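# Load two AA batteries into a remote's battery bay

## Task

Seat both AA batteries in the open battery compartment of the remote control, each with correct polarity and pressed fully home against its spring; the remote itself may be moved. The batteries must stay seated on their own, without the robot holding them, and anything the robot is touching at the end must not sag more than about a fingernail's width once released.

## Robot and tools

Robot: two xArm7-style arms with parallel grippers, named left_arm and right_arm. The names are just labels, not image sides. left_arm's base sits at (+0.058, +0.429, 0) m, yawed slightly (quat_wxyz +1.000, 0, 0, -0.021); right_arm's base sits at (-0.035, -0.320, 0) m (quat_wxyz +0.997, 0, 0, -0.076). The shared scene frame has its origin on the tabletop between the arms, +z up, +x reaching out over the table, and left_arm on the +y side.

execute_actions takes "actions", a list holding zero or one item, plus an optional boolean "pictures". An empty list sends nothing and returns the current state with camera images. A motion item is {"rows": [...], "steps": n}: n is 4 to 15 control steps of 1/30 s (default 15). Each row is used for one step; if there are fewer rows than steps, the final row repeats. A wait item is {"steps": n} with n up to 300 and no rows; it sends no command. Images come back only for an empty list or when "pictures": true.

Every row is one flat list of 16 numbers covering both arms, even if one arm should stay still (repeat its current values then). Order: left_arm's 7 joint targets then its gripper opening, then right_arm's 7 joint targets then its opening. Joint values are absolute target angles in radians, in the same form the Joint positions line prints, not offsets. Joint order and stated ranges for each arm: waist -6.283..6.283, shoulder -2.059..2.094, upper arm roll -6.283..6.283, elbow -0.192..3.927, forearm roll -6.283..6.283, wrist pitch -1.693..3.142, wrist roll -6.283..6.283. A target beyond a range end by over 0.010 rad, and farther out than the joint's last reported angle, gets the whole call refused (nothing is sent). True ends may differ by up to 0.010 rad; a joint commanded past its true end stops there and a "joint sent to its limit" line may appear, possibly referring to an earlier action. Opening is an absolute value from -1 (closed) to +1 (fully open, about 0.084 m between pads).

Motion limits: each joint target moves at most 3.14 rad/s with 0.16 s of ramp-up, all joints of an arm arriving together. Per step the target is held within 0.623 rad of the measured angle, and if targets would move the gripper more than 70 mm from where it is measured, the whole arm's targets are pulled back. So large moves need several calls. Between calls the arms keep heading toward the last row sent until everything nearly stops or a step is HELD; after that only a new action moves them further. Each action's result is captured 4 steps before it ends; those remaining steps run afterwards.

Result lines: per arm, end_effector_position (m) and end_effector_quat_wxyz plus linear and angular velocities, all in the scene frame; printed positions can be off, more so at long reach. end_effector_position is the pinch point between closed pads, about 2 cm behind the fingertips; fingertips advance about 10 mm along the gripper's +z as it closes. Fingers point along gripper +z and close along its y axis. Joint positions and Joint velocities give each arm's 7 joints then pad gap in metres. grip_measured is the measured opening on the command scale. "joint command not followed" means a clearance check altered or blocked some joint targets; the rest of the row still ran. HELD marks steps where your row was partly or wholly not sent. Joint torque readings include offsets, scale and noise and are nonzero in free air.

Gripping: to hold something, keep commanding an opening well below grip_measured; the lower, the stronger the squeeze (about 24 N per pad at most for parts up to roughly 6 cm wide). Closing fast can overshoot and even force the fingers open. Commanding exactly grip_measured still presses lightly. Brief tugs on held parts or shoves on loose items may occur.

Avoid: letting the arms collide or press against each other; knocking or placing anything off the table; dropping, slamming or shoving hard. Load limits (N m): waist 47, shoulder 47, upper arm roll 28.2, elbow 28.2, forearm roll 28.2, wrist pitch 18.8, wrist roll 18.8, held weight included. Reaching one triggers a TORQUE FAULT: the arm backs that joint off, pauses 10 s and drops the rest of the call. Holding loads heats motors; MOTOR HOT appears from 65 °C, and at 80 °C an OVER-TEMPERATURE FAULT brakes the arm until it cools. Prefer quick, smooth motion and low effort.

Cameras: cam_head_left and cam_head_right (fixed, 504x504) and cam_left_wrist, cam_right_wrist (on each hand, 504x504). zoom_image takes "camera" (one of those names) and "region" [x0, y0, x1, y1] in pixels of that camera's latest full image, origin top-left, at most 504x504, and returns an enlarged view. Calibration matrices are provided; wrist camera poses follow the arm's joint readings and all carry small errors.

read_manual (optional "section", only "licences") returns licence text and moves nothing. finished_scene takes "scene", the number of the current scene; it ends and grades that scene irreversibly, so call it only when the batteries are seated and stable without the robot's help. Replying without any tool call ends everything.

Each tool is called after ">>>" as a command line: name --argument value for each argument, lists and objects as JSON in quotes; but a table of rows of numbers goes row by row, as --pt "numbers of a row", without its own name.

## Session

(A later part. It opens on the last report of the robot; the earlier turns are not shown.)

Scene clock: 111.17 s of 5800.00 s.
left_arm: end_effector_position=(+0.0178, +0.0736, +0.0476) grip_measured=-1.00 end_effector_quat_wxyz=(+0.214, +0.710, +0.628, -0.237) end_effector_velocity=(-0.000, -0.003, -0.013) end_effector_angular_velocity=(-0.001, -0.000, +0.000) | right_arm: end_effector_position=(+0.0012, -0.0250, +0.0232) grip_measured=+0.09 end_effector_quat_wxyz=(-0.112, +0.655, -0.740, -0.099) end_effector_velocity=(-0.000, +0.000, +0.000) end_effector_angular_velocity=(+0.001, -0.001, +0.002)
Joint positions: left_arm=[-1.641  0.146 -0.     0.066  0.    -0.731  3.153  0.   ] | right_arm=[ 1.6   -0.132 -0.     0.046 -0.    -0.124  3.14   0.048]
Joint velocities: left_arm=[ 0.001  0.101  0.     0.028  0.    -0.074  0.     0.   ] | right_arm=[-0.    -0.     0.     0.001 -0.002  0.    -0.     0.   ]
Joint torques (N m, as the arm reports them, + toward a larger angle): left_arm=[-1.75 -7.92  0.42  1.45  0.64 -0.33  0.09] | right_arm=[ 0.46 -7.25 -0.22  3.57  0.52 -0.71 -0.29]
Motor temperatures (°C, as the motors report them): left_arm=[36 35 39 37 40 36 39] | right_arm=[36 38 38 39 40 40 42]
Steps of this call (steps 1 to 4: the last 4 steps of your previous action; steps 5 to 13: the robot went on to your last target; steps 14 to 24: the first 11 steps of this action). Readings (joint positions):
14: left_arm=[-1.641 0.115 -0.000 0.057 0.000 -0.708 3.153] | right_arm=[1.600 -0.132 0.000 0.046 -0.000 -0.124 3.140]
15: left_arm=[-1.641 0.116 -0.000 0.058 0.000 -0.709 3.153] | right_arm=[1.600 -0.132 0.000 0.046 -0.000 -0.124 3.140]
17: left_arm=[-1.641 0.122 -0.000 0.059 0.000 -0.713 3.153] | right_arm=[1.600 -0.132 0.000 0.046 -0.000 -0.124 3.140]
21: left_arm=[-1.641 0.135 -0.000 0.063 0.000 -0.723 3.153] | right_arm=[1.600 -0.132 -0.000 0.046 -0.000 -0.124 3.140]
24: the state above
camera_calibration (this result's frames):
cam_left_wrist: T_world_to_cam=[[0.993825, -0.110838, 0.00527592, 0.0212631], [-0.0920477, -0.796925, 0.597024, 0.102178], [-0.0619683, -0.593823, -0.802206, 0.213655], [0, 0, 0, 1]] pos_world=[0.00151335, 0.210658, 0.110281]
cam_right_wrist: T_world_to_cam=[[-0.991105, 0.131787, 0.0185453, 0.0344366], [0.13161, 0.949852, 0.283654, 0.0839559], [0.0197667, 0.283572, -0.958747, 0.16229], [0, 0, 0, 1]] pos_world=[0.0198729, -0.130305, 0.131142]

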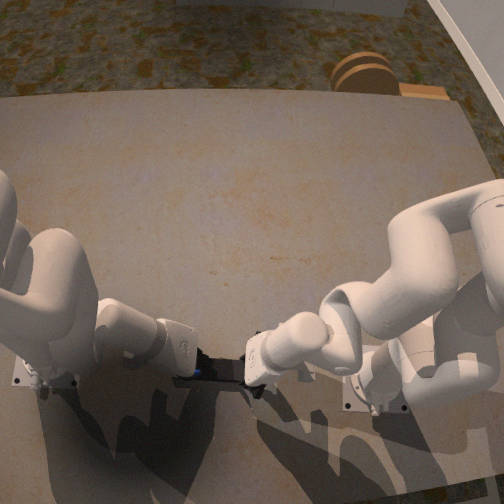

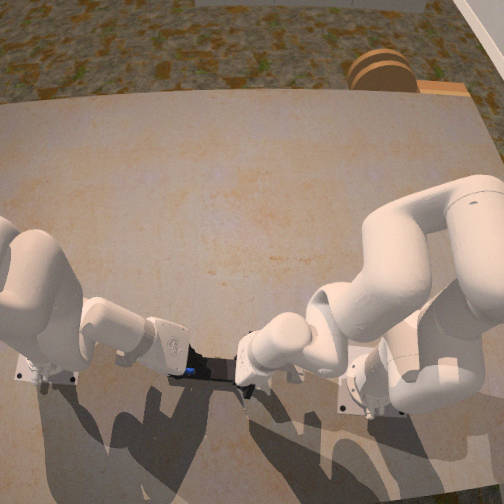

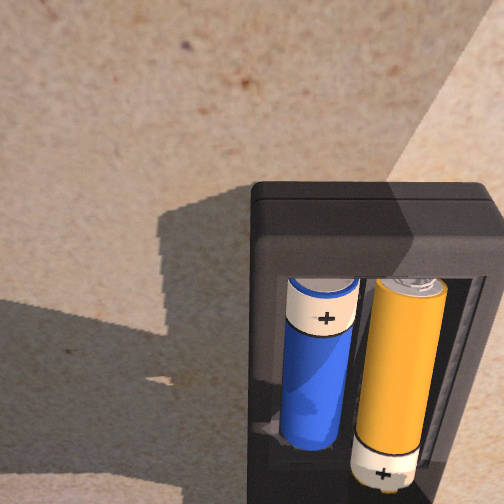

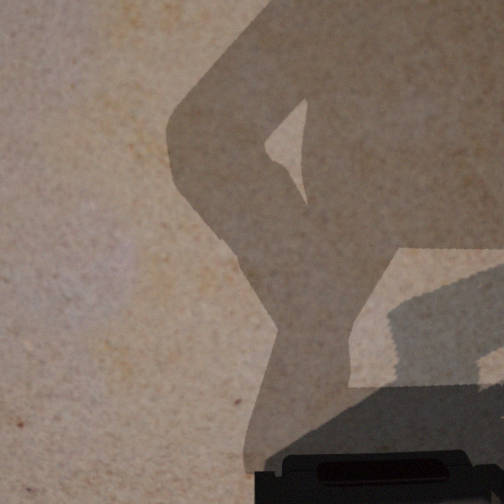

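>>> execute_actions --actions '[{"rows":[[-1.641,0.1554,0,0.068,0,-0.7374,3.1526,-1,1.6,-0.1314,0,0.0452,0,-0.1234,3.14,-0.3],[-1.641,0.1583,0,0.069,0,-0.7393,3.1526,-1,1.6,-0.1314,0,0.0452,0,-0.1234,3.14,-0.3],[-1.641,0.1612,0,0.0701,0,-0.7411,3.1526,-1,1.6,-0.1314,0,0.0452,0,-0.1234,3.14,-0.3],[-1.641,0.1641,0,0.0711,0,-0.743,3.1526,-1,1.6,-0.1314,0,0.0452,0,-0.1234,3.14,-0.3],[-1.641,0.167,0,0.0722,0,-0.7449,3.1526,-1,1.6,-0.1314,0,0.0452,0,-0.1234,3.14,-0.3],[-1.641,0.1699,0,0.0732,0,-0.7467,3.1526,-1,1.6,-0.1314,0,0.0452,0,-0.1234,3.14,-0.3],[-1.641,0.1728,0,0.0742,0,-0.7486,3.1526,-1,1.6,-0.1314,0,0.0452,0,-0.1234,3.14,-0.3],[-1.641,0.1757,0,0.0753,0,-0.7504,3.1526,-1,1.6,-0.1314,0,0.0452,0,-0.1234,3.14,-0.3],[-1.641,0.1786,0,0.0763,0,-0.7523,3.1526,-1,1.6,-0.1314,0,0.0452,0,-0.1234,3.14,-0.3]],"steps":14}]' --pictures true

Scene clock: 111.83 s of 5800.00 s.
left_arm: end_effector_position=(+0.0177, +0.0719, +0.0445) grip_measured=-1.00 end_effector_quat_wxyz=(+0.215, +0.710, +0.627, -0.238) end_effector_velocity=(-0.001, -0.007, -0.002) end_effector_angular_velocity=(-0.022, +0.003, -0.001) | right_arm: end_effector_position=(+0.0011, -0.0256, +0.0228) grip_measured=+0.09 end_effector_quat_wxyz=(-0.112, +0.655, -0.740, -0.099) end_effector_velocity=(-0.000, -0.000, +0.000) end_effector_angular_velocity=(-0.000, +0.000, -0.001)
Joint positions: left_arm=[-1.641  0.174  0.     0.075 -0.    -0.753  3.153  0.   ] | right_arm=[ 1.6   -0.131 -0.     0.045  0.    -0.123  3.14   0.048]
Joint velocities: left_arm=[ 0.001  0.057  0.     0.023  0.003 -0.056 -0.     0.   ] | right_arm=[ 0.    -0.002  0.    -0.001  0.002  0.    -0.     0.   ]
Joint torques (N m, as the arm reports them, + toward a larger angle): left_arm=[-1.91 -5.77  0.36  2.12  0.4   1.34  0.09] | right_arm=[ 0.26 -7.34 -0.16  4.7   0.44 -1.   -0.38]
Motor temperatures (°C, as the motors report them): left_arm=[36 35 39 37 40 36 39] | right_arm=[36 38 38 39 40 40 42]
Steps of this call (steps 1 to 4: the last 4 steps of your previous action; steps 5 to 10: the robot went on to your last target; steps 11 to 20: the first 10 steps of this action). Readings (joint positions):
11: left_arm=[-1.641 0.155 0.000 0.068 -0.000 -0.737 3.153] | right_arm=[1.600 -0.131 -0.000 0.045 0.000 -0.123 3.140]
12: left_arm=[-1.641 0.156 0.000 0.068 -0.000 -0.737 3.153] | right_arm=[1.600 -0.131 -0.000 0.045 0.000 -0.123 3.140]
14: left_arm=[-1.641 0.159 0.000 0.069 -0.000 -0.740 3.153] | right_arm=[1.600 -0.131 -0.000 0.045 0.000 -0.123 3.140]
18: left_arm=[-1.641 0.169 0.000 0.073 -0.000 -0.748 3.153] | right_arm=[1.600 -0.131 -0.000 0.045 0.000 -0.123 3.140]
20: the state above
camera_calibration (this result's frames):
cam_left_wrist: T_world_to_cam=[[0.993835, -0.110743, 0.00528081, 0.0212465], [-0.0917808, -0.795075, 0.599526, 0.102367], [-0.0621946, -0.596315, -0.800338, 0.210267], [0, 0, 0, 1]] pos_world=[0.00135738, 0.209128, 0.106801]
cam_right_wrist: T_world_to_cam=[[-0.991088, 0.131913, 0.0185561, 0.034458], [0.131766, 0.950296, 0.282092, 0.0847851], [0.0195779, 0.282023, -0.959208, 0.162075], [0, 0, 0, 1]] pos_world=[0.0198061, -0.130825, 0.130907]

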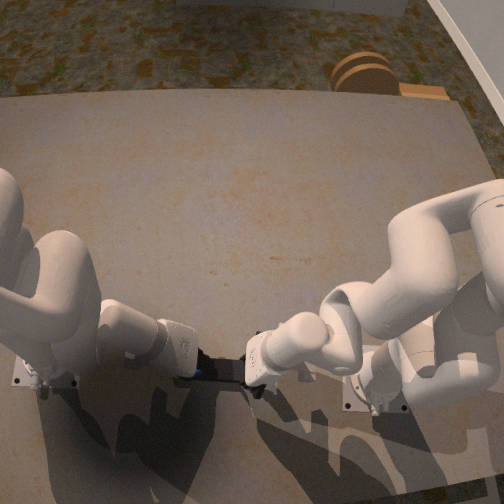

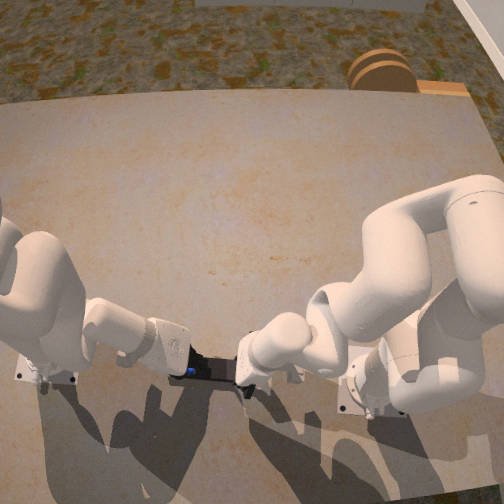

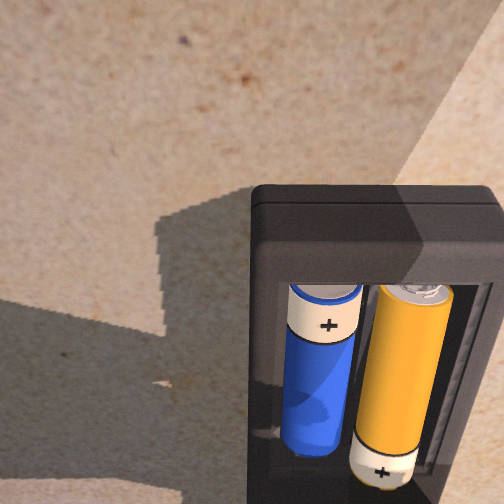

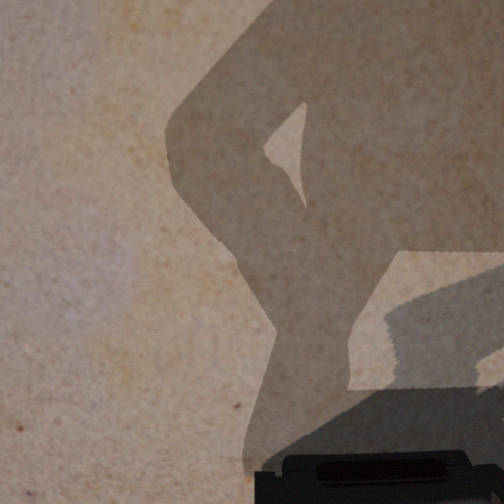

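>>> zoom_image --camera "cam_left_wrist" --region '[250,260,504,504]'

>>> zoom_image --camera "cam_head_right" --region '[160,330,270,410]'

Region (250, 260, 504, 504) of cam_left_wrist's 504x504 image, scaled by 1.984, with more detail than that image has; it fills the top 484 rows of this view, and the rest is white.

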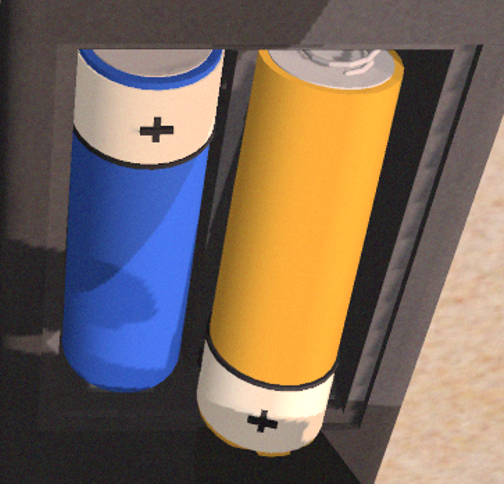

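Region (160, 330, 270, 410) of cam_head_right's 504x504 image, scaled by 4.582, with more detail than that image has; it fills the top 367 rows of this view, and the rest is white.

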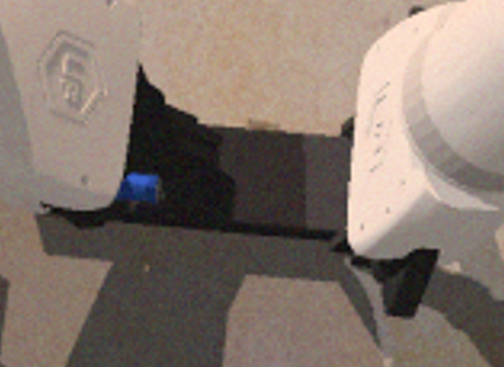

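>>> execute_actions --actions '[{"rows":[[-1.641,0.171,0,0.074,0,-0.747,3.1526,-1,1.6,-0.1314,0,0.0452,0,-0.1234,3.14,-0.3],[-1.641,0.164,0,0.0715,0,-0.7425,3.1526,-1,1.6,-0.1314,0,0.0452,0,-0.1234,3.14,-0.3],[-1.641,0.1568,0,0.069,0,-0.738,3.1526,-1,1.6,-0.1314,0,0.0452,0,-0.1234,3.14,-0.3],[-1.641,0.1564,0,0.0677,0,-0.7389,3.1526,-1,1.6,-0.1314,0,0.0452,0,-0.1234,3.14,-0.3],[-1.641,0.156,0,0.0664,0,-0.7398,3.1526,-1,1.6,-0.1314,0,0.0452,0,-0.1234,3.14,-0.3],[-1.641,0.1556,0,0.0651,0,-0.7407,3.1526,-1,1.6,-0.1314,0,0.0452,0,-0.1234,3.14,-0.3],[-1.641,0.1552,0,0.0638,0,-0.7416,3.1526,-1,1.6,-0.1314,0,0.0452,0,-0.1234,3.14,-0.3],[-1.641,0.1548,0,0.0625,0,-0.7425,3.1526,-1,1.6,-0.1314,0,0.0452,0,-0.1234,3.14,-0.3],[-1.641,0.1545,0,0.0611,0,-0.7434,3.1526,-1,1.6,-0.1314,0,0.0452,0,-0.1234,3.14,-0.3],[-1.641,0.1541,0,0.0598,0,-0.7443,3.1526,-1,1.6,-0.1314,0,0.0452,0,-0.1234,3.14,-0.3],[-1.641,0.1537,0,0.0585,0,-0.7452,3.1526,-1,1.6,-0.1314,0,0.0452,0,-0.1234,3.14,-0.3]],"steps":15}]' --pictures true

Scene clock: 112.93 s of 5800.00 s.
left_arm: end_effector_position=(+0.0184, +0.0774, +0.0443) grip_measured=-1.00 end_effector_quat_wxyz=(+0.212, +0.711, +0.628, -0.235) end_effector_velocity=(+0.001, +0.013, +0.002) end_effector_angular_velocity=(-0.006, +0.000, -0.003) | right_arm: end_effector_position=(+0.0012, -0.0245, +0.0234) grip_measured=+0.09 end_effector_quat_wxyz=(-0.113, +0.655, -0.740, -0.099) end_effector_velocity=(-0.000, +0.003, +0.003) end_effector_angular_velocity=(+0.011, -0.002, +0.004)
Joint positions: left_arm=[-1.641  0.157  0.     0.06  -0.    -0.741  3.153  0.   ] | right_arm=[ 1.6   -0.131  0.     0.046 -0.    -0.124  3.14   0.048]
Joint velocities: left_arm=[-0.002 -0.015  0.001 -0.042  0.001 -0.033  0.001  0.   ] | right_arm=[ 0.001 -0.004  0.001  0.002 -0.001 -0.005 -0.001 -0.   ]
Joint torques (N m, as the arm reports them, + toward a larger angle): left_arm=[-1.97 -8.35  0.06  1.56  0.65 -0.08  0.04] | right_arm=[ 0.19 -7.5  -0.46  3.82  0.54 -0.79 -0.28]
Motor temperatures (°C, as the motors report them): left_arm=[36 35 39 37 40 36 39] | right_arm=[36 38 38 39 40 40 42]
Steps of this call (steps 1 to 4: the last 4 steps of your previous action; steps 5 to 15: the robot went on to your last target; steps 16 to 22: nothing new was sent; steps 23 to 33: the first 11 steps of this action). Readings (joint positions):
23: left_arm=[-1.641 0.178 0.000 0.077 -0.000 -0.755 3.153] | right_arm=[1.600 -0.131 -0.000 0.045 0.000 -0.123 3.140]
24: left_arm=[-1.641 0.175 0.000 0.076 0.000 -0.753 3.153] | right_arm=[1.600 -0.131 -0.000 0.045 0.000 -0.123 3.140]
26: left_arm=[-1.641 0.165 0.000 0.073 0.000 -0.742 3.153] | right_arm=[1.600 -0.131 -0.000 0.045 -0.000 -0.123 3.140]
30: left_arm=[-1.641 0.158 -0.000 0.066 0.000 -0.739 3.153] | right_arm=[1.600 -0.131 0.000 0.047 -0.000 -0.124 3.140]
33: the state above
camera_calibration (this result's frames):
cam_left_wrist: T_world_to_cam=[[0.993862, -0.110495, 0.00534155, 0.0211094], [-0.0922213, -0.800892, 0.591665, 0.107775], [-0.0610984, -0.588527, -0.806166, 0.213051], [0, 0, 0, 1]] pos_world=[0.00197635, 0.214034, 0.107875]
cam_right_wrist: T_world_to_cam=[[-0.991172, 0.131288, 0.0184738, 0.0343355], [0.131093, 0.949651, 0.284565, 0.0834014], [0.0198164, 0.284475, -0.958479, 0.162393], [0, 0, 0, 1]] pos_world=[0.019881, -0.129907, 0.131283]

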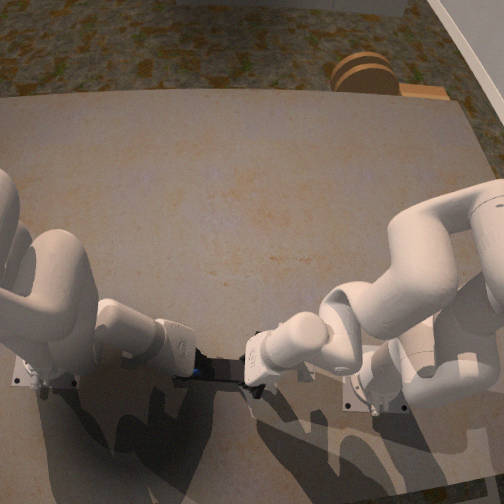

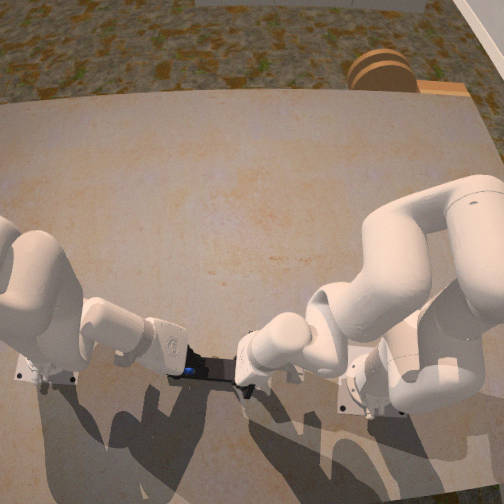

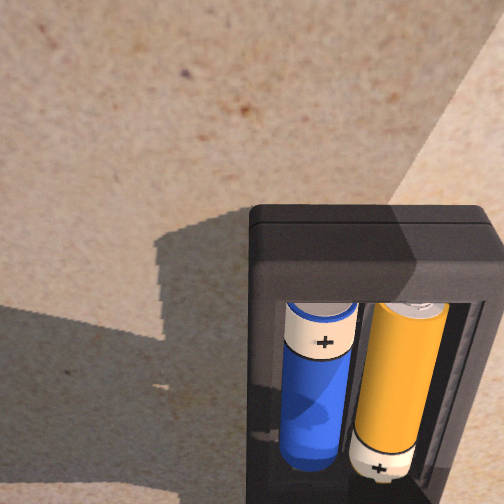

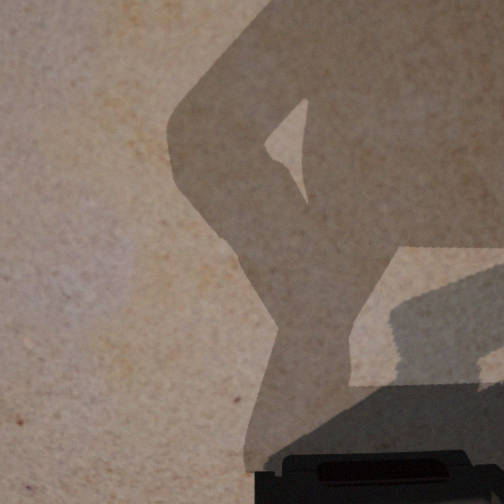

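>>> execute_actions --actions '[{"rows":[[-1.641,0.1535,0,0.0578,0,-0.7457,3.1526,-1,1.6,-0.1314,0,0.0452,0,-0.1234,3.14,-0.3],[-1.641,0.1533,0,0.0571,0,-0.7462,3.1526,-1,1.6,-0.1314,0,0.0452,0,-0.1234,3.14,-0.3],[-1.641,0.1531,0,0.0564,0,-0.7467,3.1526,-1,1.6,-0.1314,0,0.0452,0,-0.1234,3.14,-0.3],[-1.641,0.1529,0,0.0557,0,-0.7472,3.1526,-1,1.6,-0.1314,0,0.0452,0,-0.1234,3.14,-0.3],[-1.641,0.1527,0,0.055,0,-0.7477,3.1526,-1,1.6,-0.1314,0,0.0452,0,-0.1234,3.14,-0.3],[-1.641,0.1525,0,0.0545,0,-0.748,3.1526,-1,1.6,-0.1314,0,0.0452,0,-0.1234,3.14,-0.3]],"steps":12}]' --pictures true

>>> zoom_image --camera "cam_left_wrist" --region '[250,280,504,504]'

Scene clock: 113.53 s of 5800.00 s.
left_arm: end_effector_position=(+0.0182, +0.0786, +0.0454) grip_measured=-1.00 end_effector_quat_wxyz=(+0.213, +0.710, +0.628, -0.236) end_effector_velocity=(+0.001, -0.001, +0.002) end_effector_angular_velocity=(-0.009, +0.001, +0.003) | right_arm: end_effector_position=(+0.0011, -0.0255, +0.0229) grip_measured=+0.09 end_effector_quat_wxyz=(-0.112, +0.655, -0.740, -0.099) end_effector_velocity=(+0.000, +0.001, +0.000) end_effector_angular_velocity=(+0.001, +0.000, -0.002)
Joint positions: left_arm=[-1.641  0.153 -0.     0.054  0.    -0.747  3.153  0.   ] | right_arm=[ 1.6   -0.131 -0.     0.045  0.    -0.123  3.14   0.048]
Joint velocities: left_arm=[ 0.001 -0.005  0.001 -0.004 -0.    -0.007 -0.001  0.   ] | right_arm=[-0.001  0.    -0.     0.002  0.     0.     0.     0.   ]
Joint torques (N m, as the arm reports them, + toward a larger angle): left_arm=[-2.17 -9.9   0.3   4.2   0.78 -1.47  0.14] | right_arm=[-0.36 -7.66 -0.75  5.6   0.64 -1.61 -0.29]
Motor temperatures (°C, as the motors report them): left_arm=[36 35 39 37 40 36 39] | right_arm=[36 38 38 39 40 40 42]
Steps of this call (steps 1 to 4: the last 4 steps of your previous action; steps 5 to 10: the robot went on to your last target; steps 11 to 18: the first 8 steps of this action). Readings (joint positions):
11: left_arm=[-1.641 0.155 0.000 0.056 -0.000 -0.744 3.153] | right_arm=[1.600 -0.131 0.000 0.045 -0.000 -0.123 3.140]
12: left_arm=[-1.641 0.155 -0.000 0.056 0.000 -0.744 3.153] | right_arm=[1.600 -0.131 0.000 0.045 -0.000 -0.123 3.140]
14: left_arm=[-1.641 0.154 -0.000 0.056 0.000 -0.745 3.153] | right_arm=[1.600 -0.131 0.000 0.045 -0.000 -0.123 3.140]
18: the state above
camera_calibration (this result's frames):
cam_left_wrist: T_world_to_cam=[[0.993778, -0.111257, 0.00522726, 0.0214488], [-0.0925151, -0.798415, 0.594958, 0.107691], [-0.0620199, -0.59174, -0.80374, 0.214825], [0, 0, 0, 1]] pos_world=[0.00197119, 0.215489, 0.10848]
cam_right_wrist: T_world_to_cam=[[-0.991098, 0.131837, 0.0185409, 0.0344504], [0.131682, 0.950213, 0.282409, 0.0845983], [0.0196142, 0.282336, -0.959115, 0.162124], [0, 0, 0, 1]] pos_world=[0.0198237, -0.130702, 0.130965]

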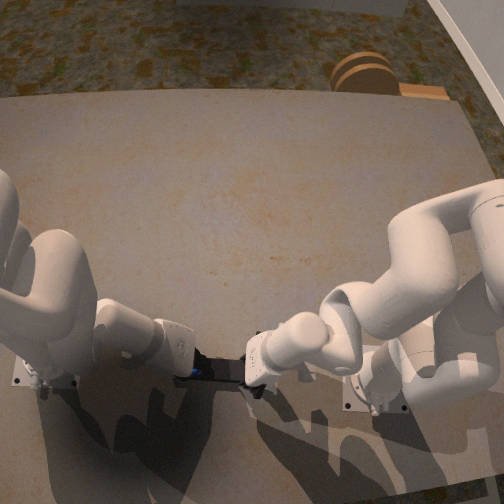

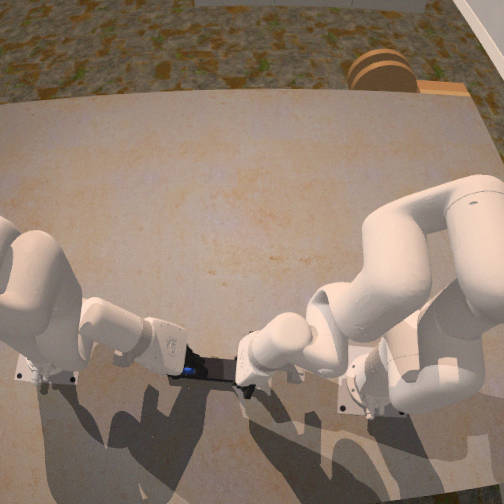

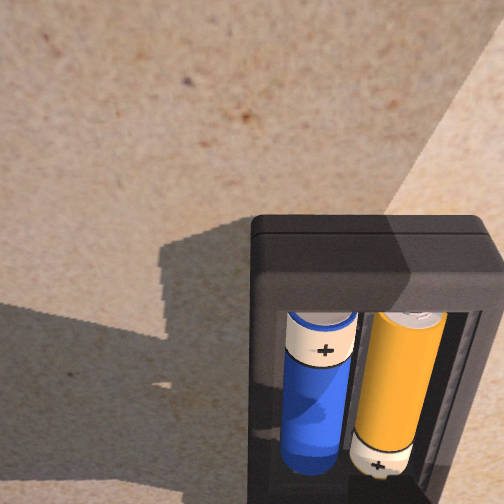

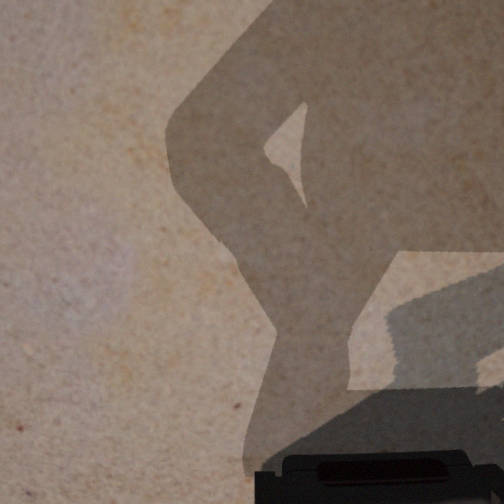

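Region (250, 280, 504, 504) of cam_left_wrist's 504x504 image, scaled by 1.984, with more detail than that image has; it fills the top 444 rows of this view, and the rest is white.

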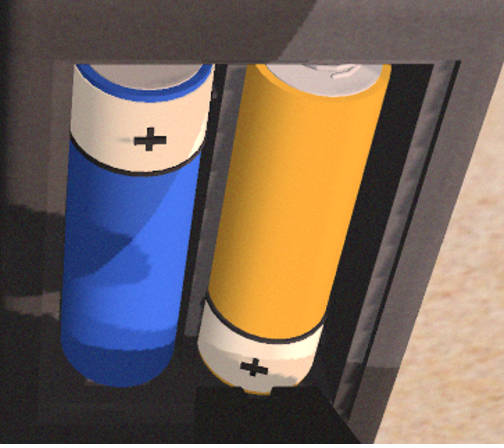

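>>> execute_actions --actions '[{"rows":[[-1.641,0.14,0,0.053,0,-0.737,3.1526,-1,1.6,-0.1314,0,0.0452,0,-0.1234,3.14,-0.3],[-1.641,0.12,0,0.051,0,-0.72,3.1526,-1,1.6,-0.1314,0,0.0452,0,-0.1234,3.14,-0.3],[-1.641,0.09,0,0.048,0,-0.692,3.1526,-1,1.6,-0.1314,0,0.0452,0,-0.1234,3.14,-0.3],[-1.641,0.04,0,0.043,0,-0.647,3.1526,-1,1.6,-0.1314,0,0.0452,0,-0.1234,3.14,-0.3],[-1.641,-0.026,0,0.0356,0,-0.5884,3.1526,-1,1.6,-0.1314,0,0.0452,0,-0.1234,3.14,-0.3]],"steps":15}]' --pictures true

Scene clock: 114.17 s of 5800.00 s.
left_arm: end_effector_position=(+0.0178, +0.0737, +0.0712) grip_measured=-1.00 end_effector_quat_wxyz=(+0.215, +0.710, +0.627, -0.238) end_effector_velocity=(+0.004, +0.023, -0.024) end_effector_angular_velocity=(+0.090, -0.010, +0.005) | right_arm: end_effector_position=(+0.0012, -0.0254, +0.0229) grip_measured=+0.09 end_effector_quat_wxyz=(-0.112, +0.655, -0.740, -0.099) end_effector_velocity=(+0.000, +0.000, +0.000) end_effector_angular_velocity=(+0.000, +0.000, -0.002)
Joint positions: left_arm=[-1.641 -0.027 -0.     0.037  0.    -0.59   3.153  0.   ] | right_arm=[ 1.6   -0.131 -0.     0.045  0.    -0.123  3.14   0.048]
Joint velocities: left_arm=[ 0.001  0.016  0.004 -0.026 -0.001  0.049  0.     0.   ] | right_arm=[-0.001  0.     0.     0.     0.    -0.     0.    -0.   ]
Joint torques (N m, as the arm reports them, + toward a larger angle): left_arm=[-1.85 -7.71  0.4   5.63  0.67 -1.5   0.1 ] | right_arm=[-0.01 -7.86 -0.37  6.1   0.49 -1.91 -0.22]
Motor temperatures (°C, as the motors report them): left_arm=[36 35 39 37 40 36 39] | right_arm=[36 38 38 39 40 40 42]
Steps of this call (steps 1 to 4: the last 4 steps of your previous action; steps 5 to 8: the robot went on to your last target; steps 9 to 19: the first 11 steps of this action). Readings (joint positions):
9: left_arm=[-1.641 0.152 -0.000 0.054 0.000 -0.747 3.153] | right_arm=[1.600 -0.131 -0.000 0.045 0.000 -0.123 3.140]
10: left_arm=[-1.641 0.148 0.000 0.054 0.000 -0.742 3.153] | right_arm=[1.600 -0.131 -0.000 0.045 0.000 -0.123 3.140]
12: left_arm=[-1.641 0.120 0.000 0.050 0.000 -0.716 3.153] | right_arm=[1.600 -0.131 -0.000 0.045 0.000 -0.123 3.140]
16: left_arm=[-1.641 -0.009 -0.000 0.038 0.000 -0.608 3.153] | right_arm=[1.600 -0.131 -0.000 0.045 0.000 -0.123 3.140]
19: the state above
camera_calibration (this result's frames):
cam_left_wrist: T_world_to_cam=[[0.993803, -0.111034, 0.00527839, 0.0212294], [-0.0919684, -0.794632, 0.600085, 0.0877652], [-0.0624353, -0.596851, -0.799919, 0.232724], [0, 0, 0, 1]] pos_world=[0.00150396, 0.211, 0.133382]
cam_right_wrist: T_world_to_cam=[[-0.991073, 0.132023, 0.0185606, 0.0344993], [0.131861, 0.950126, 0.282618, 0.0844507], [0.0196772, 0.282543, -0.959053, 0.162139], [0, 0, 0, 1]] pos_world=[0.0198652, -0.130605, 0.130992]

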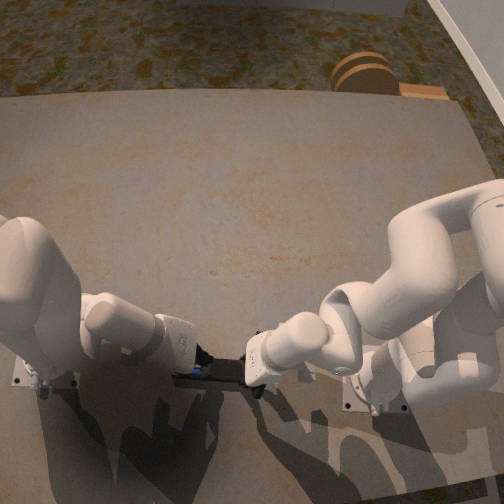

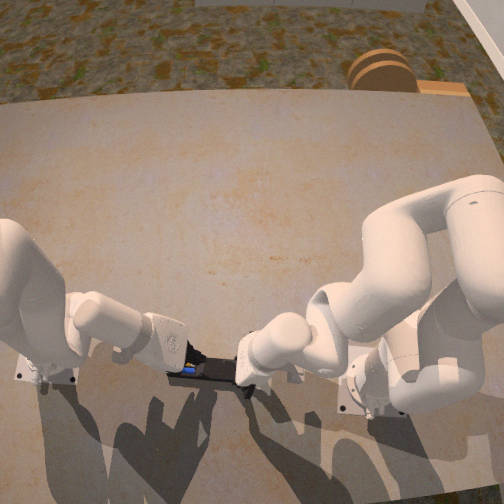

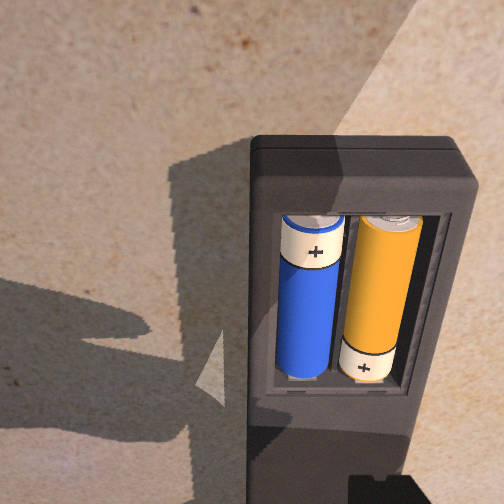

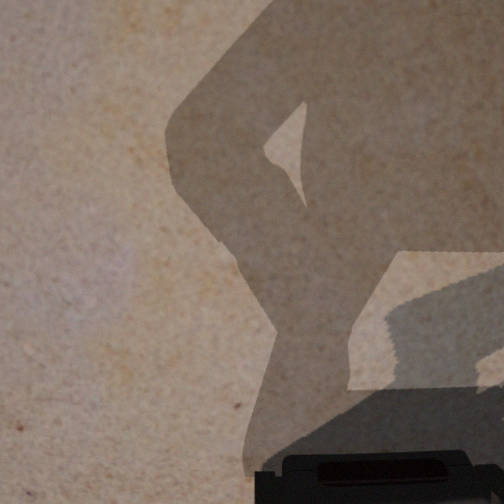

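>>> execute_actions --actions '[{"rows":[[-1.641,-0.06,0,0.13,0,-0.3,3.1526,-1,1.6,-0.1314,0,0.0452,0,-0.1234,3.14,-0.3],[-1.641,-0.11,0,0.26,0,0.1,3.1526,-1,1.6,-0.1314,0,0.0452,0,-0.1234,3.14,-0.3],[-1.641,-0.1421,0,0.4017,0,0.5438,3.1526,-1,1.6,-0.1314,0,0.0452,0,-0.1234,3.14,-0.3]],"steps":15}]'

>>> execute_actions --actions '[{"rows":[[-1.641,-0.1421,0,0.4017,0,0.5438,3.1526,-1,1.6,-0.1314,0,0.0452,0,-0.1234,3.14,-0.3],[-1.641,-0.1421,0,0.4017,0,0.5438,3.1526,-1,1.6,-0.1314,0,0.0452,0,-0.1234,3.14,-0.3],[-1.641,-0.1421,0,0.4017,0,0.5438,3.1526,-1,1.6,-0.1314,0,0.0452,0,-0.1234,3.14,-0.3],[-1.641,-0.12,0,0.399,0,0.519,3.1526,-1,1.6,-0.1314,0,0.0452,0,-0.1234,3.14,-0.3],[-1.641,-0.10,0,0.3964,0,0.4964,3.1526,-1,1.6,-0.1314,0,0.0452,0,-0.1234,3.14,-0.3],[-1.641,-0.085,0,0.3945,0,0.4795,3.1526,-1,1.6,-0.1314,0,0.0452,0,-0.1234,3.14,-0.3],[-1.641,-0.075,0,0.3932,0,0.4682,3.1526,-1,1.6,-0.1314,0,0.0452,0,-0.1234,3.14,-0.3],[-1.641,-0.0716,0,0.3928,0,0.4644,3.1526,-1,1.6,-0.1314,0,0.0452,0,-0.1234,3.14,-0.3]],"steps":14}]' --pictures true

Scene clock: 115.23 s of 5800.00 s.
left_arm: end_effector_position=(+0.0144, +0.0440, +0.0756) grip_measured=-1.00 end_effector_quat_wxyz=(+0.103, +0.740, +0.654, -0.114) end_effector_velocity=(+0.034, +0.302, -0.130) end_effector_angular_velocity=(+2.213, -0.249, +0.002) | right_arm: end_effector_position=(+0.0012, -0.0253, +0.0230) grip_measured=+0.09 end_effector_quat_wxyz=(-0.112, +0.655, -0.740, -0.099) end_effector_velocity=(+0.000, -0.000, +0.000) end_effector_angular_velocity=(+0.000, +0.001, -0.003)
Joint positions: left_arm=[-1.641 -0.123 -0.     0.338  0.     0.151  3.153  0.   ] | right_arm=[ 1.6   -0.131 -0.     0.045  0.    -0.123  3.14   0.048]
Joint velocities: left_arm=[ 0.001 -0.219 -0.     0.674 -0.     3.119 -0.001  0.   ] | right_arm=[-0.    -0.     0.    -0.     0.002  0.     0.001  0.   ]
Joint torques (N m, as the arm reports them, + toward a larger angle): left_arm=[-1.68 -6.46  0.43  3.48  0.62 -0.15  0.18] | right_arm=[ 0.53 -8.12 -0.04  6.25  0.32 -2.15 -0.43]
Motor temperatures (°C, as the motors report them): left_arm=[36 35 39 37 40 36 39] | right_arm=[36 38 38 39 40 40 42]
Steps of this call (steps 1 to 4: the last 4 steps of your previous action; steps 5 to 15: the robot went on to your last target; steps 16 to 21: nothing new was sent; steps 22 to 32: the first 11 steps of this action). Readings (joint positions):
22: left_arm=[-1.641 -0.026 0.000 0.036 -0.000 -0.588 3.153] | right_arm=[1.600 -0.131 -0.000 0.045 0.000 -0.123 3.140]
23: left_arm=[-1.641 -0.027 0.000 0.038 -0.000 -0.578 3.153] | right_arm=[1.600 -0.131 -0.000 0.045 0.000 -0.123 3.140]
25: left_arm=[-1.641 -0.035 0.000 0.060 -0.000 -0.507 3.153] | right_arm=[1.600 -0.131 -0.000 0.045 0.000 -0.123 3.140]
29: left_arm=[-1.641 -0.088 0.000 0.226 -0.000 -0.157 3.153] | right_arm=[1.600 -0.131 -0.000 0.045 0.000 -0.123 3.140]
32: the state above

Scene clock: 115.70 s of 5800.00 s.
left_arm: end_effector_position=(+0.0211, +0.1006, +0.0407) grip_measured=-1.00 end_effector_quat_wxyz=(-0.000, +0.749, +0.663, +0.000) end_effector_velocity=(+0.002, -0.064, +0.021) end_effector_angular_velocity=(-0.161, +0.020, +0.030) | right_arm: end_effector_position=(+0.0011, -0.0253, +0.0229) grip_measured=+0.09 end_effector_quat_wxyz=(-0.112, +0.655, -0.740, -0.099) end_effector_velocity=(-0.000, -0.001, +0.000) end_effector_angular_velocity=(+0.001, -0.000, +0.000)
Joint positions: left_arm=[-1.641 -0.074  0.001  0.393  0.     0.468  3.153  0.   ] | right_arm=[ 1.6   -0.131  0.     0.045 -0.    -0.123  3.14   0.048]
Joint velocities: left_arm=[ 0.01   0.036  0.017  0.082 -0.003 -0.116 -0.001  0.   ] | right_arm=[-0.001 -0.003  0.    -0.005 -0.001 -0.003  0.     0.   ]
Joint torques (N m, as the arm reports them, + toward a larger angle): left_arm=[-3.77 -6.95 -0.63  5.14  0.42 -0.51  0.21] | right_arm=[ 0.39 -7.86 -0.1   6.37  0.48 -2.1  -0.35]
Motor temperatures (°C, as the motors report them): left_arm=[36 35 39 37 40 36 39] | right_arm=[36 38 38 39 40 40 42]
Steps of this call (steps 1 to 4: the last 4 steps of your previous action; steps 5 to 14: the first 10 steps of this action). Readings (joint positions):
5: left_arm=[-1.641 -0.140 0.000 0.394 -0.000 0.515 3.153] | right_arm=[1.600 -0.131 -0.000 0.045 0.000 -0.123 3.140]
6: left_arm=[-1.641 -0.141 0.000 0.397 -0.000 0.531 3.153] | right_arm=[1.600 -0.131 -0.000 0.045 0.000 -0.123 3.140]
8: left_arm=[-1.641 -0.141 0.000 0.399 -0.000 0.540 3.153] | right_arm=[1.600 -0.131 -0.000 0.045 0.000 -0.123 3.140]
12: left_arm=[-1.641 -0.090 -0.000 0.395 0.000 0.484 3.153] | right_arm=[1.600 -0.131 -0.000 0.045 0.000 -0.123 3.140]
14: the state above
camera_calibration (this result's frames):
cam_left_wrist: T_world_to_cam=[[0.99354, -0.113387, 0.00470751, 0.0212839], [-0.113327, -0.993491, -0.0115278, 0.173114], [0.00598397, 0.0109198, -0.999922, 0.170154], [0, 0, 0, 1]] pos_world=[-0.00254613, 0.172542, 0.172036]
cam_right_wrist: T_world_to_cam=[[-0.991107, 0.131774, 0.018534, 0.0344356], [0.131612, 0.950125, 0.282737, 0.0843618], [0.0196476, 0.282661, -0.959018, 0.162144], [0, 0, 0, 1]] pos_world=[0.0198406, -0.130524, 0.131009]

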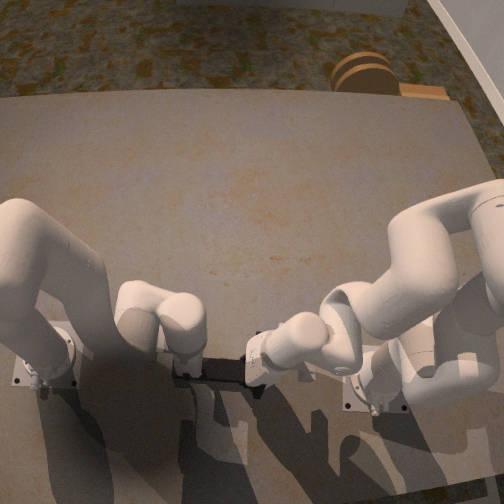

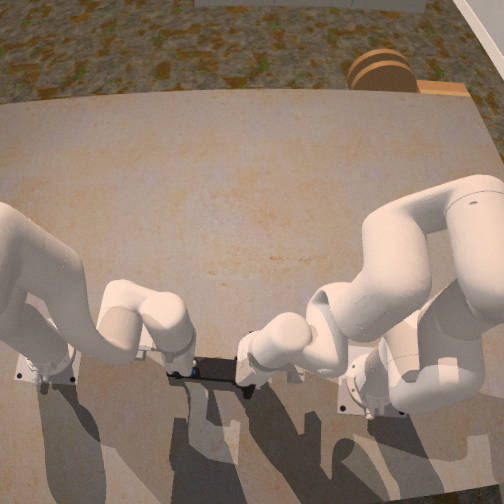

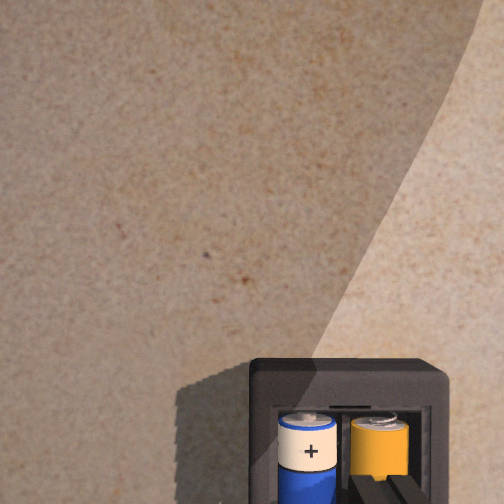

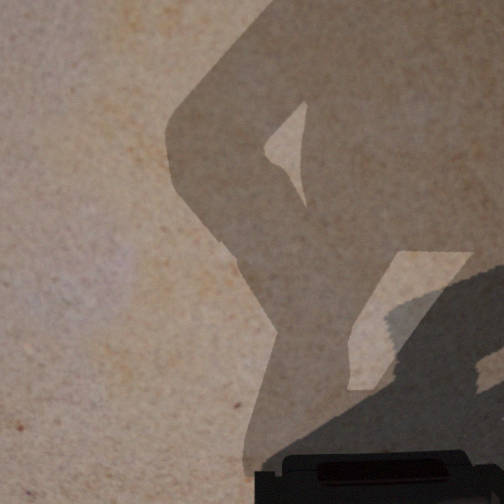

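>>> execute_actions --actions '[{"rows":[[-1.641,-0.0716,0,0.3928,0,0.4644,3.1526,-1,1.6,-0.1314,0,0.0452,0,-0.1234,3.14,-0.3],[-1.641,-0.070,0,0.3926,0,0.4626,3.1526,-1,1.6,-0.1314,0,0.0452,0,-0.1234,3.14,-0.3],[-1.641,-0.068,0,0.3923,0,0.4603,3.1526,-1,1.6,-0.1314,0,0.0452,0,-0.1234,3.14,-0.3],[-1.641,-0.066,0,0.3921,0,0.4581,3.1526,-1,1.6,-0.1314,0,0.0452,0,-0.1234,3.14,-0.3]],"steps":10}]'

Scene clock: 116.10 s of 5800.00 s.
left_arm: end_effector_position=(+0.0211, +0.0988, +0.0402) grip_measured=-1.00 end_effector_quat_wxyz=(+0.002, +0.749, +0.663, -0.002) end_effector_velocity=(+0.001, -0.008, -0.001) end_effector_angular_velocity=(-0.018, +0.002, +0.006) | right_arm: end_effector_position=(+0.0011, -0.0253, +0.0230) grip_measured=+0.09 end_effector_quat_wxyz=(-0.112, +0.655, -0.740, -0.099) end_effector_velocity=(+0.000, +0.000, +0.000) end_effector_angular_velocity=(+0.001, -0.000, -0.000)
Joint positions: left_arm=[-1.641 -0.069  0.001  0.394  0.     0.459  3.153  0.   ] | right_arm=[ 1.6   -0.131  0.     0.045 -0.    -0.123  3.14   0.048]
Joint velocities: left_arm=[ 0.002  0.017  0.003  0.009  0.001 -0.026 -0.     0.   ] | right_arm=[-0.001 -0.001  0.     0.    -0.    -0.    -0.    -0.   ]
Joint torques (N m, as the arm reports them, + toward a larger angle): left_arm=[-4.52 -4.64 -1.35  5.17  0.43 -0.87  0.13] | right_arm=[ 0.23 -8.35 -0.15  6.35  0.39 -2.24 -0.4 ]
Motor temperatures (°C, as the motors report them): left_arm=[36 35 39 37 40 36 39] | right_arm=[36 38 38 39 40 40 42]
Steps of this call (steps 1 to 4: the last 4 steps of your previous action; steps 5 to 6: the robot went on to your last target; steps 7 to 12: the first 6 steps of this action). Readings (joint positions):
7: left_arm=[-1.641 -0.073 0.001 0.394 0.000 0.465 3.153] | right_arm=[1.600 -0.131 0.000 0.045 -0.000 -0.123 3.140]
8: left_arm=[-1.641 -0.073 0.000 0.394 0.000 0.464 3.153] | right_arm=[1.600 -0.131 0.000 0.045 -0.000 -0.123 3.140]
10: left_arm=[-1.641 -0.072 0.001 0.393 0.000 0.462 3.153] | right_arm=[1.600 -0.131 0.000 0.045 -0.000 -0.123 3.140]
12: the state above

>>> execute_actions --actions '[{"rows":[[-1.641,-0.075,0,0.3932,0,0.4682,3.1526,-1,1.6,-0.1314,0,0.0452,0,-0.1234,3.14,-0.3],[-1.641,-0.10,0,0.3964,0,0.4964,3.1526,-1,1.6,-0.1314,0,0.0452,0,-0.1234,3.14,-0.3],[-1.641,-0.16,0,0.405,0,0.565,3.1526,-1,1.6,-0.1314,0,0.0452,0,-0.1234,3.14,-0.3],[-1.641,-0.25,0,0.43,0,0.68,3.1526,-1,1.6,-0.1314,0,0.0452,0,-0.1234,3.14,-0.3]],"steps":15}]' --pictures true

>>> zoom_image --camera "cam_left_wrist" --region '[230,300,490,504]'

Scene clock: 116.67 s of 5800.00 s.
left_arm: end_effector_position=(+0.0203, +0.0991, +0.0958) grip_measured=-1.00 end_effector_quat_wxyz=(+0.002, +0.750, +0.662, -0.002) end_effector_velocity=(+0.011, +0.059, -0.047) end_effector_angular_velocity=(+0.184, -0.018, +0.015) | right_arm: end_effector_position=(+0.0011, -0.0252, +0.0230) grip_measured=+0.09 end_effector_quat_wxyz=(-0.112, +0.655, -0.740, -0.099) end_effector_velocity=(+0.000, -0.000, -0.000) end_effector_angular_velocity=(-0.000, -0.000, +0.000)
Joint positions: left_arm=[-1.642 -0.251 -0.001  0.432 -0.     0.677  3.153  0.   ] | right_arm=[ 1.6   -0.131  0.     0.045 -0.    -0.123  3.14   0.048]
Joint velocities: left_arm=[ 0.006  0.041  0.01  -0.08  -0.     0.064  0.001  0.   ] | right_arm=[-0.     0.    -0.    -0.     0.001 -0.001 -0.001  0.   ]
Joint torques (N m, as the arm reports them, + toward a larger angle): left_arm=[-1.57 -8.45  0.46  9.44  0.49 -1.01  0.27] | right_arm=[ 0.2  -8.34 -0.3   6.23  0.44 -2.26 -0.32]
Motor temperatures (°C, as the motors report them): left_arm=[36 35 39 37 40 36 39] | right_arm=[36 38 38 39 40 40 42]
Steps of this call (steps 1 to 4: the last 4 steps of your previous action; steps 5 to 6: the robot went on to your last target; steps 7 to 17: the first 11 steps of this action). Readings (joint positions):
7: left_arm=[-1.641 -0.069 0.001 0.394 0.000 0.459 3.153] | right_arm=[1.600 -0.131 0.000 0.045 -0.000 -0.123 3.140]
8: left_arm=[-1.641 -0.071 0.001 0.395 0.000 0.462 3.153] | right_arm=[1.600 -0.131 0.000 0.045 -0.000 -0.123 3.140]
10: left_arm=[-1.642 -0.097 -0.001 0.392 -0.000 0.503 3.153] | right_arm=[1.600 -0.131 0.000 0.045 -0.000 -0.123 3.140]
14: left_arm=[-1.642 -0.236 -0.002 0.426 -0.000 0.659 3.153] | right_arm=[1.600 -0.131 0.000 0.045 -0.000 -0.123 3.140]
17: the state above
camera_calibration (this result's frames):
cam_left_wrist: T_world_to_cam=[[0.993306, -0.115414, 0.00487219, 0.0219027], [-0.115384, -0.993303, -0.00601173, 0.171693], [0.0055334, 0.00540931, -0.99997, 0.225771], [0, 0, 0, 1]] pos_world=[-0.00319483, 0.17185, 0.226689]
cam_right_wrist: T_world_to_cam=[[-0.991113, 0.131723, 0.0185289, 0.034426], [0.131554, 0.950017, 0.283128, 0.0842048], [0.0196917, 0.283049, -0.958903, 0.162214], [0, 0, 0, 1]] pos_world=[0.0198483, -0.130445, 0.131069]

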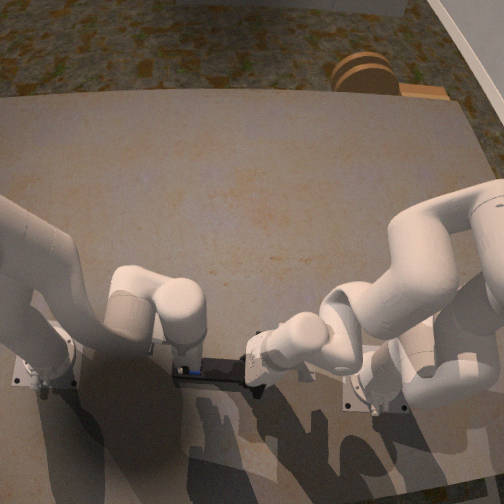

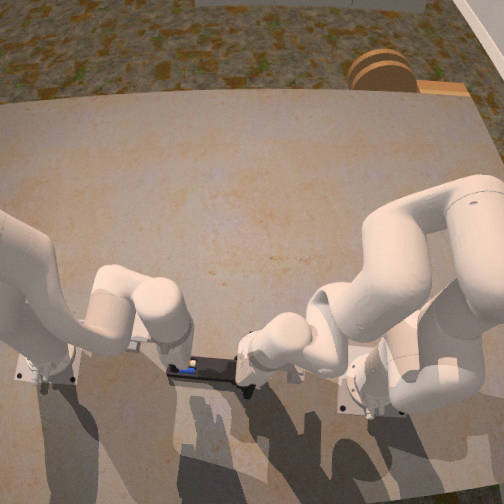

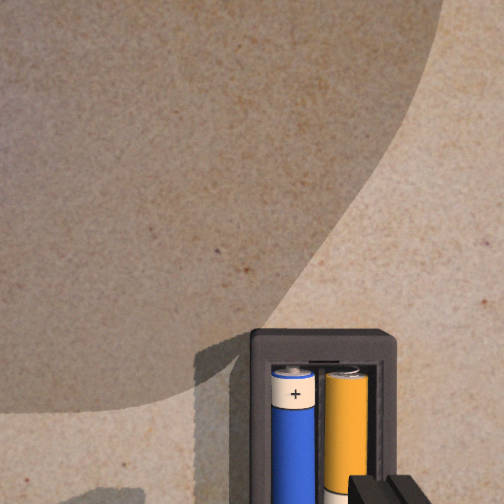

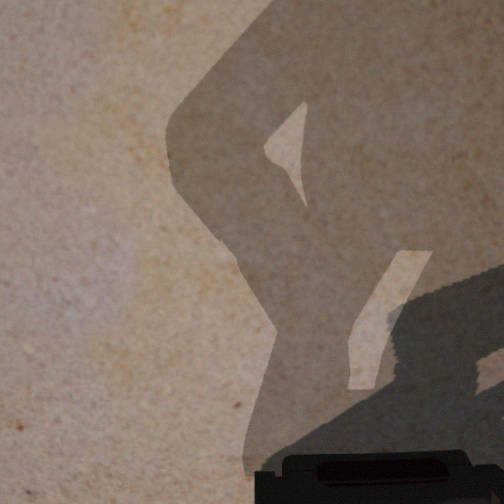

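Region (230, 300, 490, 504) of cam_left_wrist's 504x504 image, scaled by 1.938, with more detail than that image has; it fills the top 395 rows of this view, and the rest is white.

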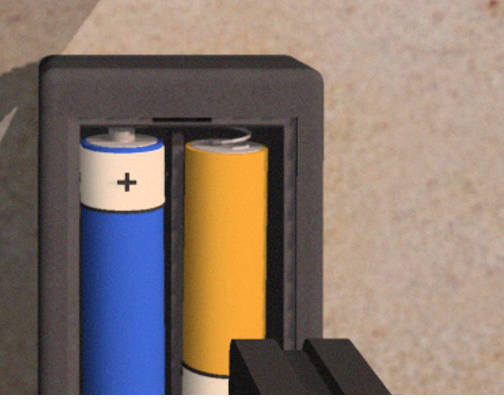

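>>> execute_actions --actions '[{"rows":[[-1.66,-0.23,0,0.41,0,0.64,3.13,-1,1.6,-0.1314,0,0.0452,0,-0.1234,3.14,-0.3],[-1.691,-0.20,0,0.385,0,0.585,3.10,-1,1.6,-0.1314,0,0.0452,0,-0.1234,3.14,-0.3],[-1.691,-0.1684,0,0.3747,0,0.5431,3.10,-1,1.6,-0.1314,0,0.0452,0,-0.1234,3.14,-0.3],[-1.691,-0.1684,0,0.3747,0,0.5431,3.10,-1,1.6,-0.1314,0,0.0452,0,-0.1234,3.14,-0.3],[-1.691,-0.1684,0,0.3747,0,0.5431,3.10,-1,1.6,-0.1314,0,0.0452,0,-0.1234,3.14,-0.3],[-1.691,-0.15,0,0.372,0,0.522,3.10,-1,1.6,-0.1314,0,0.0452,0,-0.1234,3.14,-0.3],[-1.691,-0.13,0,0.3695,0,0.4995,3.10,-1,1.6,-0.1314,0,0.0452,0,-0.1234,3.14,-0.3],[-1.691,-0.115,0,0.3677,0,0.4827,3.10,-1,1.6,-0.1314,0,0.0452,0,-0.1234,3.14,-0.3],[-1.691,-0.107,0,0.3666,0,0.4736,3.10,-1,1.6,-0.1314,0,0.0452,0,-0.1234,3.14,-0.3],[-1.691,-0.103,0,0.3661,0,0.4691,3.10,-1,1.6,-0.1314,0,0.0452,0,-0.1234,3.14,-0.3]],"steps":15}]' --pictures true

Scene clock: 117.63 s of 5800.00 s.
left_arm: end_effector_position=(+0.0061, +0.1113, +0.0434) grip_measured=-1.00 end_effector_quat_wxyz=(-0.001, +0.748, +0.663, +0.001) end_effector_velocity=(+0.005, +0.010, -0.065) end_effector_angular_velocity=(+0.033, -0.005, +0.014) | right_arm: end_effector_position=(+0.0011, -0.0252, +0.0230) grip_measured=+0.09 end_effector_quat_wxyz=(-0.112, +0.655, -0.740, -0.099) end_effector_velocity=(+0.000, -0.000, -0.000) end_effector_angular_velocity=(-0.000, +0.000, -0.000)
Joint positions: left_arm=[-1.691 -0.109  0.     0.367 -0.     0.479  3.1    0.   ] | right_arm=[ 1.6   -0.131  0.     0.045 -0.    -0.123  3.14   0.048]
Joint velocities: left_arm=[ 0.006  0.223  0.006 -0.034  0.    -0.224 -0.002  0.   ] | right_arm=[-0.001  0.001  0.     0.    -0.     0.    -0.     0.   ]
Joint torques (N m, as the arm reports them, + toward a larger angle): left_arm=[ -2.21 -15.21   0.28   9.09   0.44  -0.8    0.14] | right_arm=[ 0.2  -8.04 -0.32  6.06  0.59 -2.09 -0.23]
Motor temperatures (°C, as the motors report them): left_arm=[36 35 39 37 40 36 39] | right_arm=[36 38 38 39 40 40 42]
Steps of this call (steps 1 to 4: the last 4 steps of your previous action; steps 5 to 15: the robot went on to your last target; steps 16 to 18: nothing new was sent; steps 19 to 29: the first 11 steps of this action). Readings (joint positions):
19: left_arm=[-1.641 -0.250 0.000 0.430 -0.000 0.679 3.152] | right_arm=[1.600 -0.131 0.000 0.045 -0.000 -0.123 3.140]
20: left_arm=[-1.645 -0.247 0.001 0.427 -0.000 0.669 3.147] | right_arm=[1.600 -0.131 0.000 0.045 -0.000 -0.123 3.140]
22: left_arm=[-1.671 -0.216 0.002 0.404 -0.000 0.610 3.119] | right_arm=[1.600 -0.131 0.000 0.045 -0.000 -0.123 3.140]
26: left_arm=[-1.692 -0.148 -0.001 0.368 0.000 0.524 3.101] | right_arm=[1.600 -0.131 0.000 0.045 -0.000 -0.123 3.140]
29: the state above
camera_calibration (this result's frames):
cam_left_wrist: T_world_to_cam=[[0.993795, -0.111124, 0.00479879, 0.037193], [-0.111051, -0.993723, -0.0134954, 0.182139], [0.00626834, 0.0128787, -0.999897, 0.172576], [0, 0, 0, 1]] pos_world=[-0.0178172, 0.182906, 0.174837]
cam_right_wrist: T_world_to_cam=[[-0.991106, 0.131777, 0.0185378, 0.0344356], [0.13161, 0.950031, 0.283054, 0.0842454], [0.0196884, 0.282977, -0.958925, 0.162203], [0, 0, 0, 1]] pos_world=[0.0198483, -0.130473, 0.131056]

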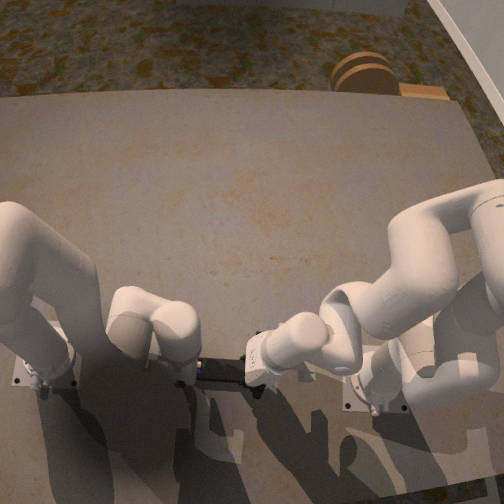

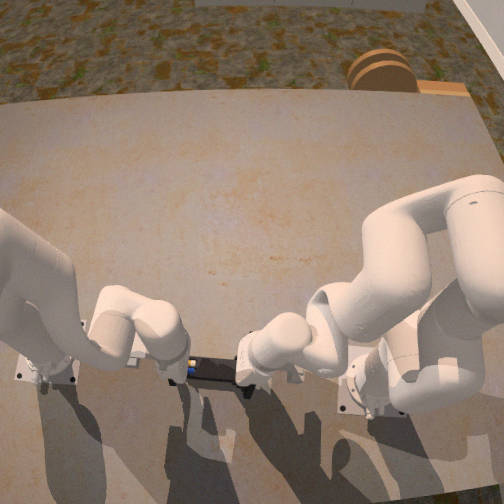

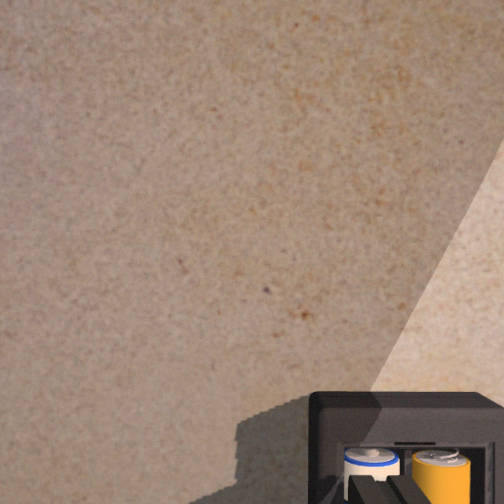

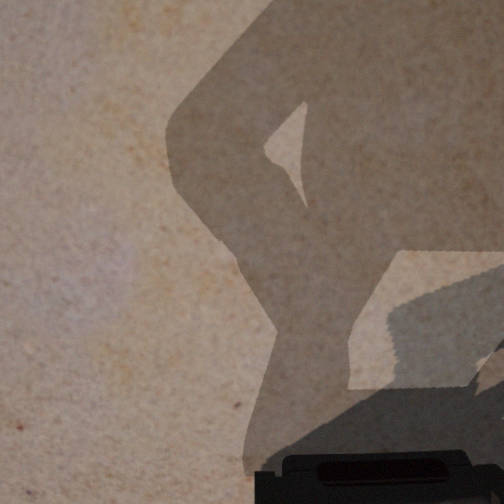

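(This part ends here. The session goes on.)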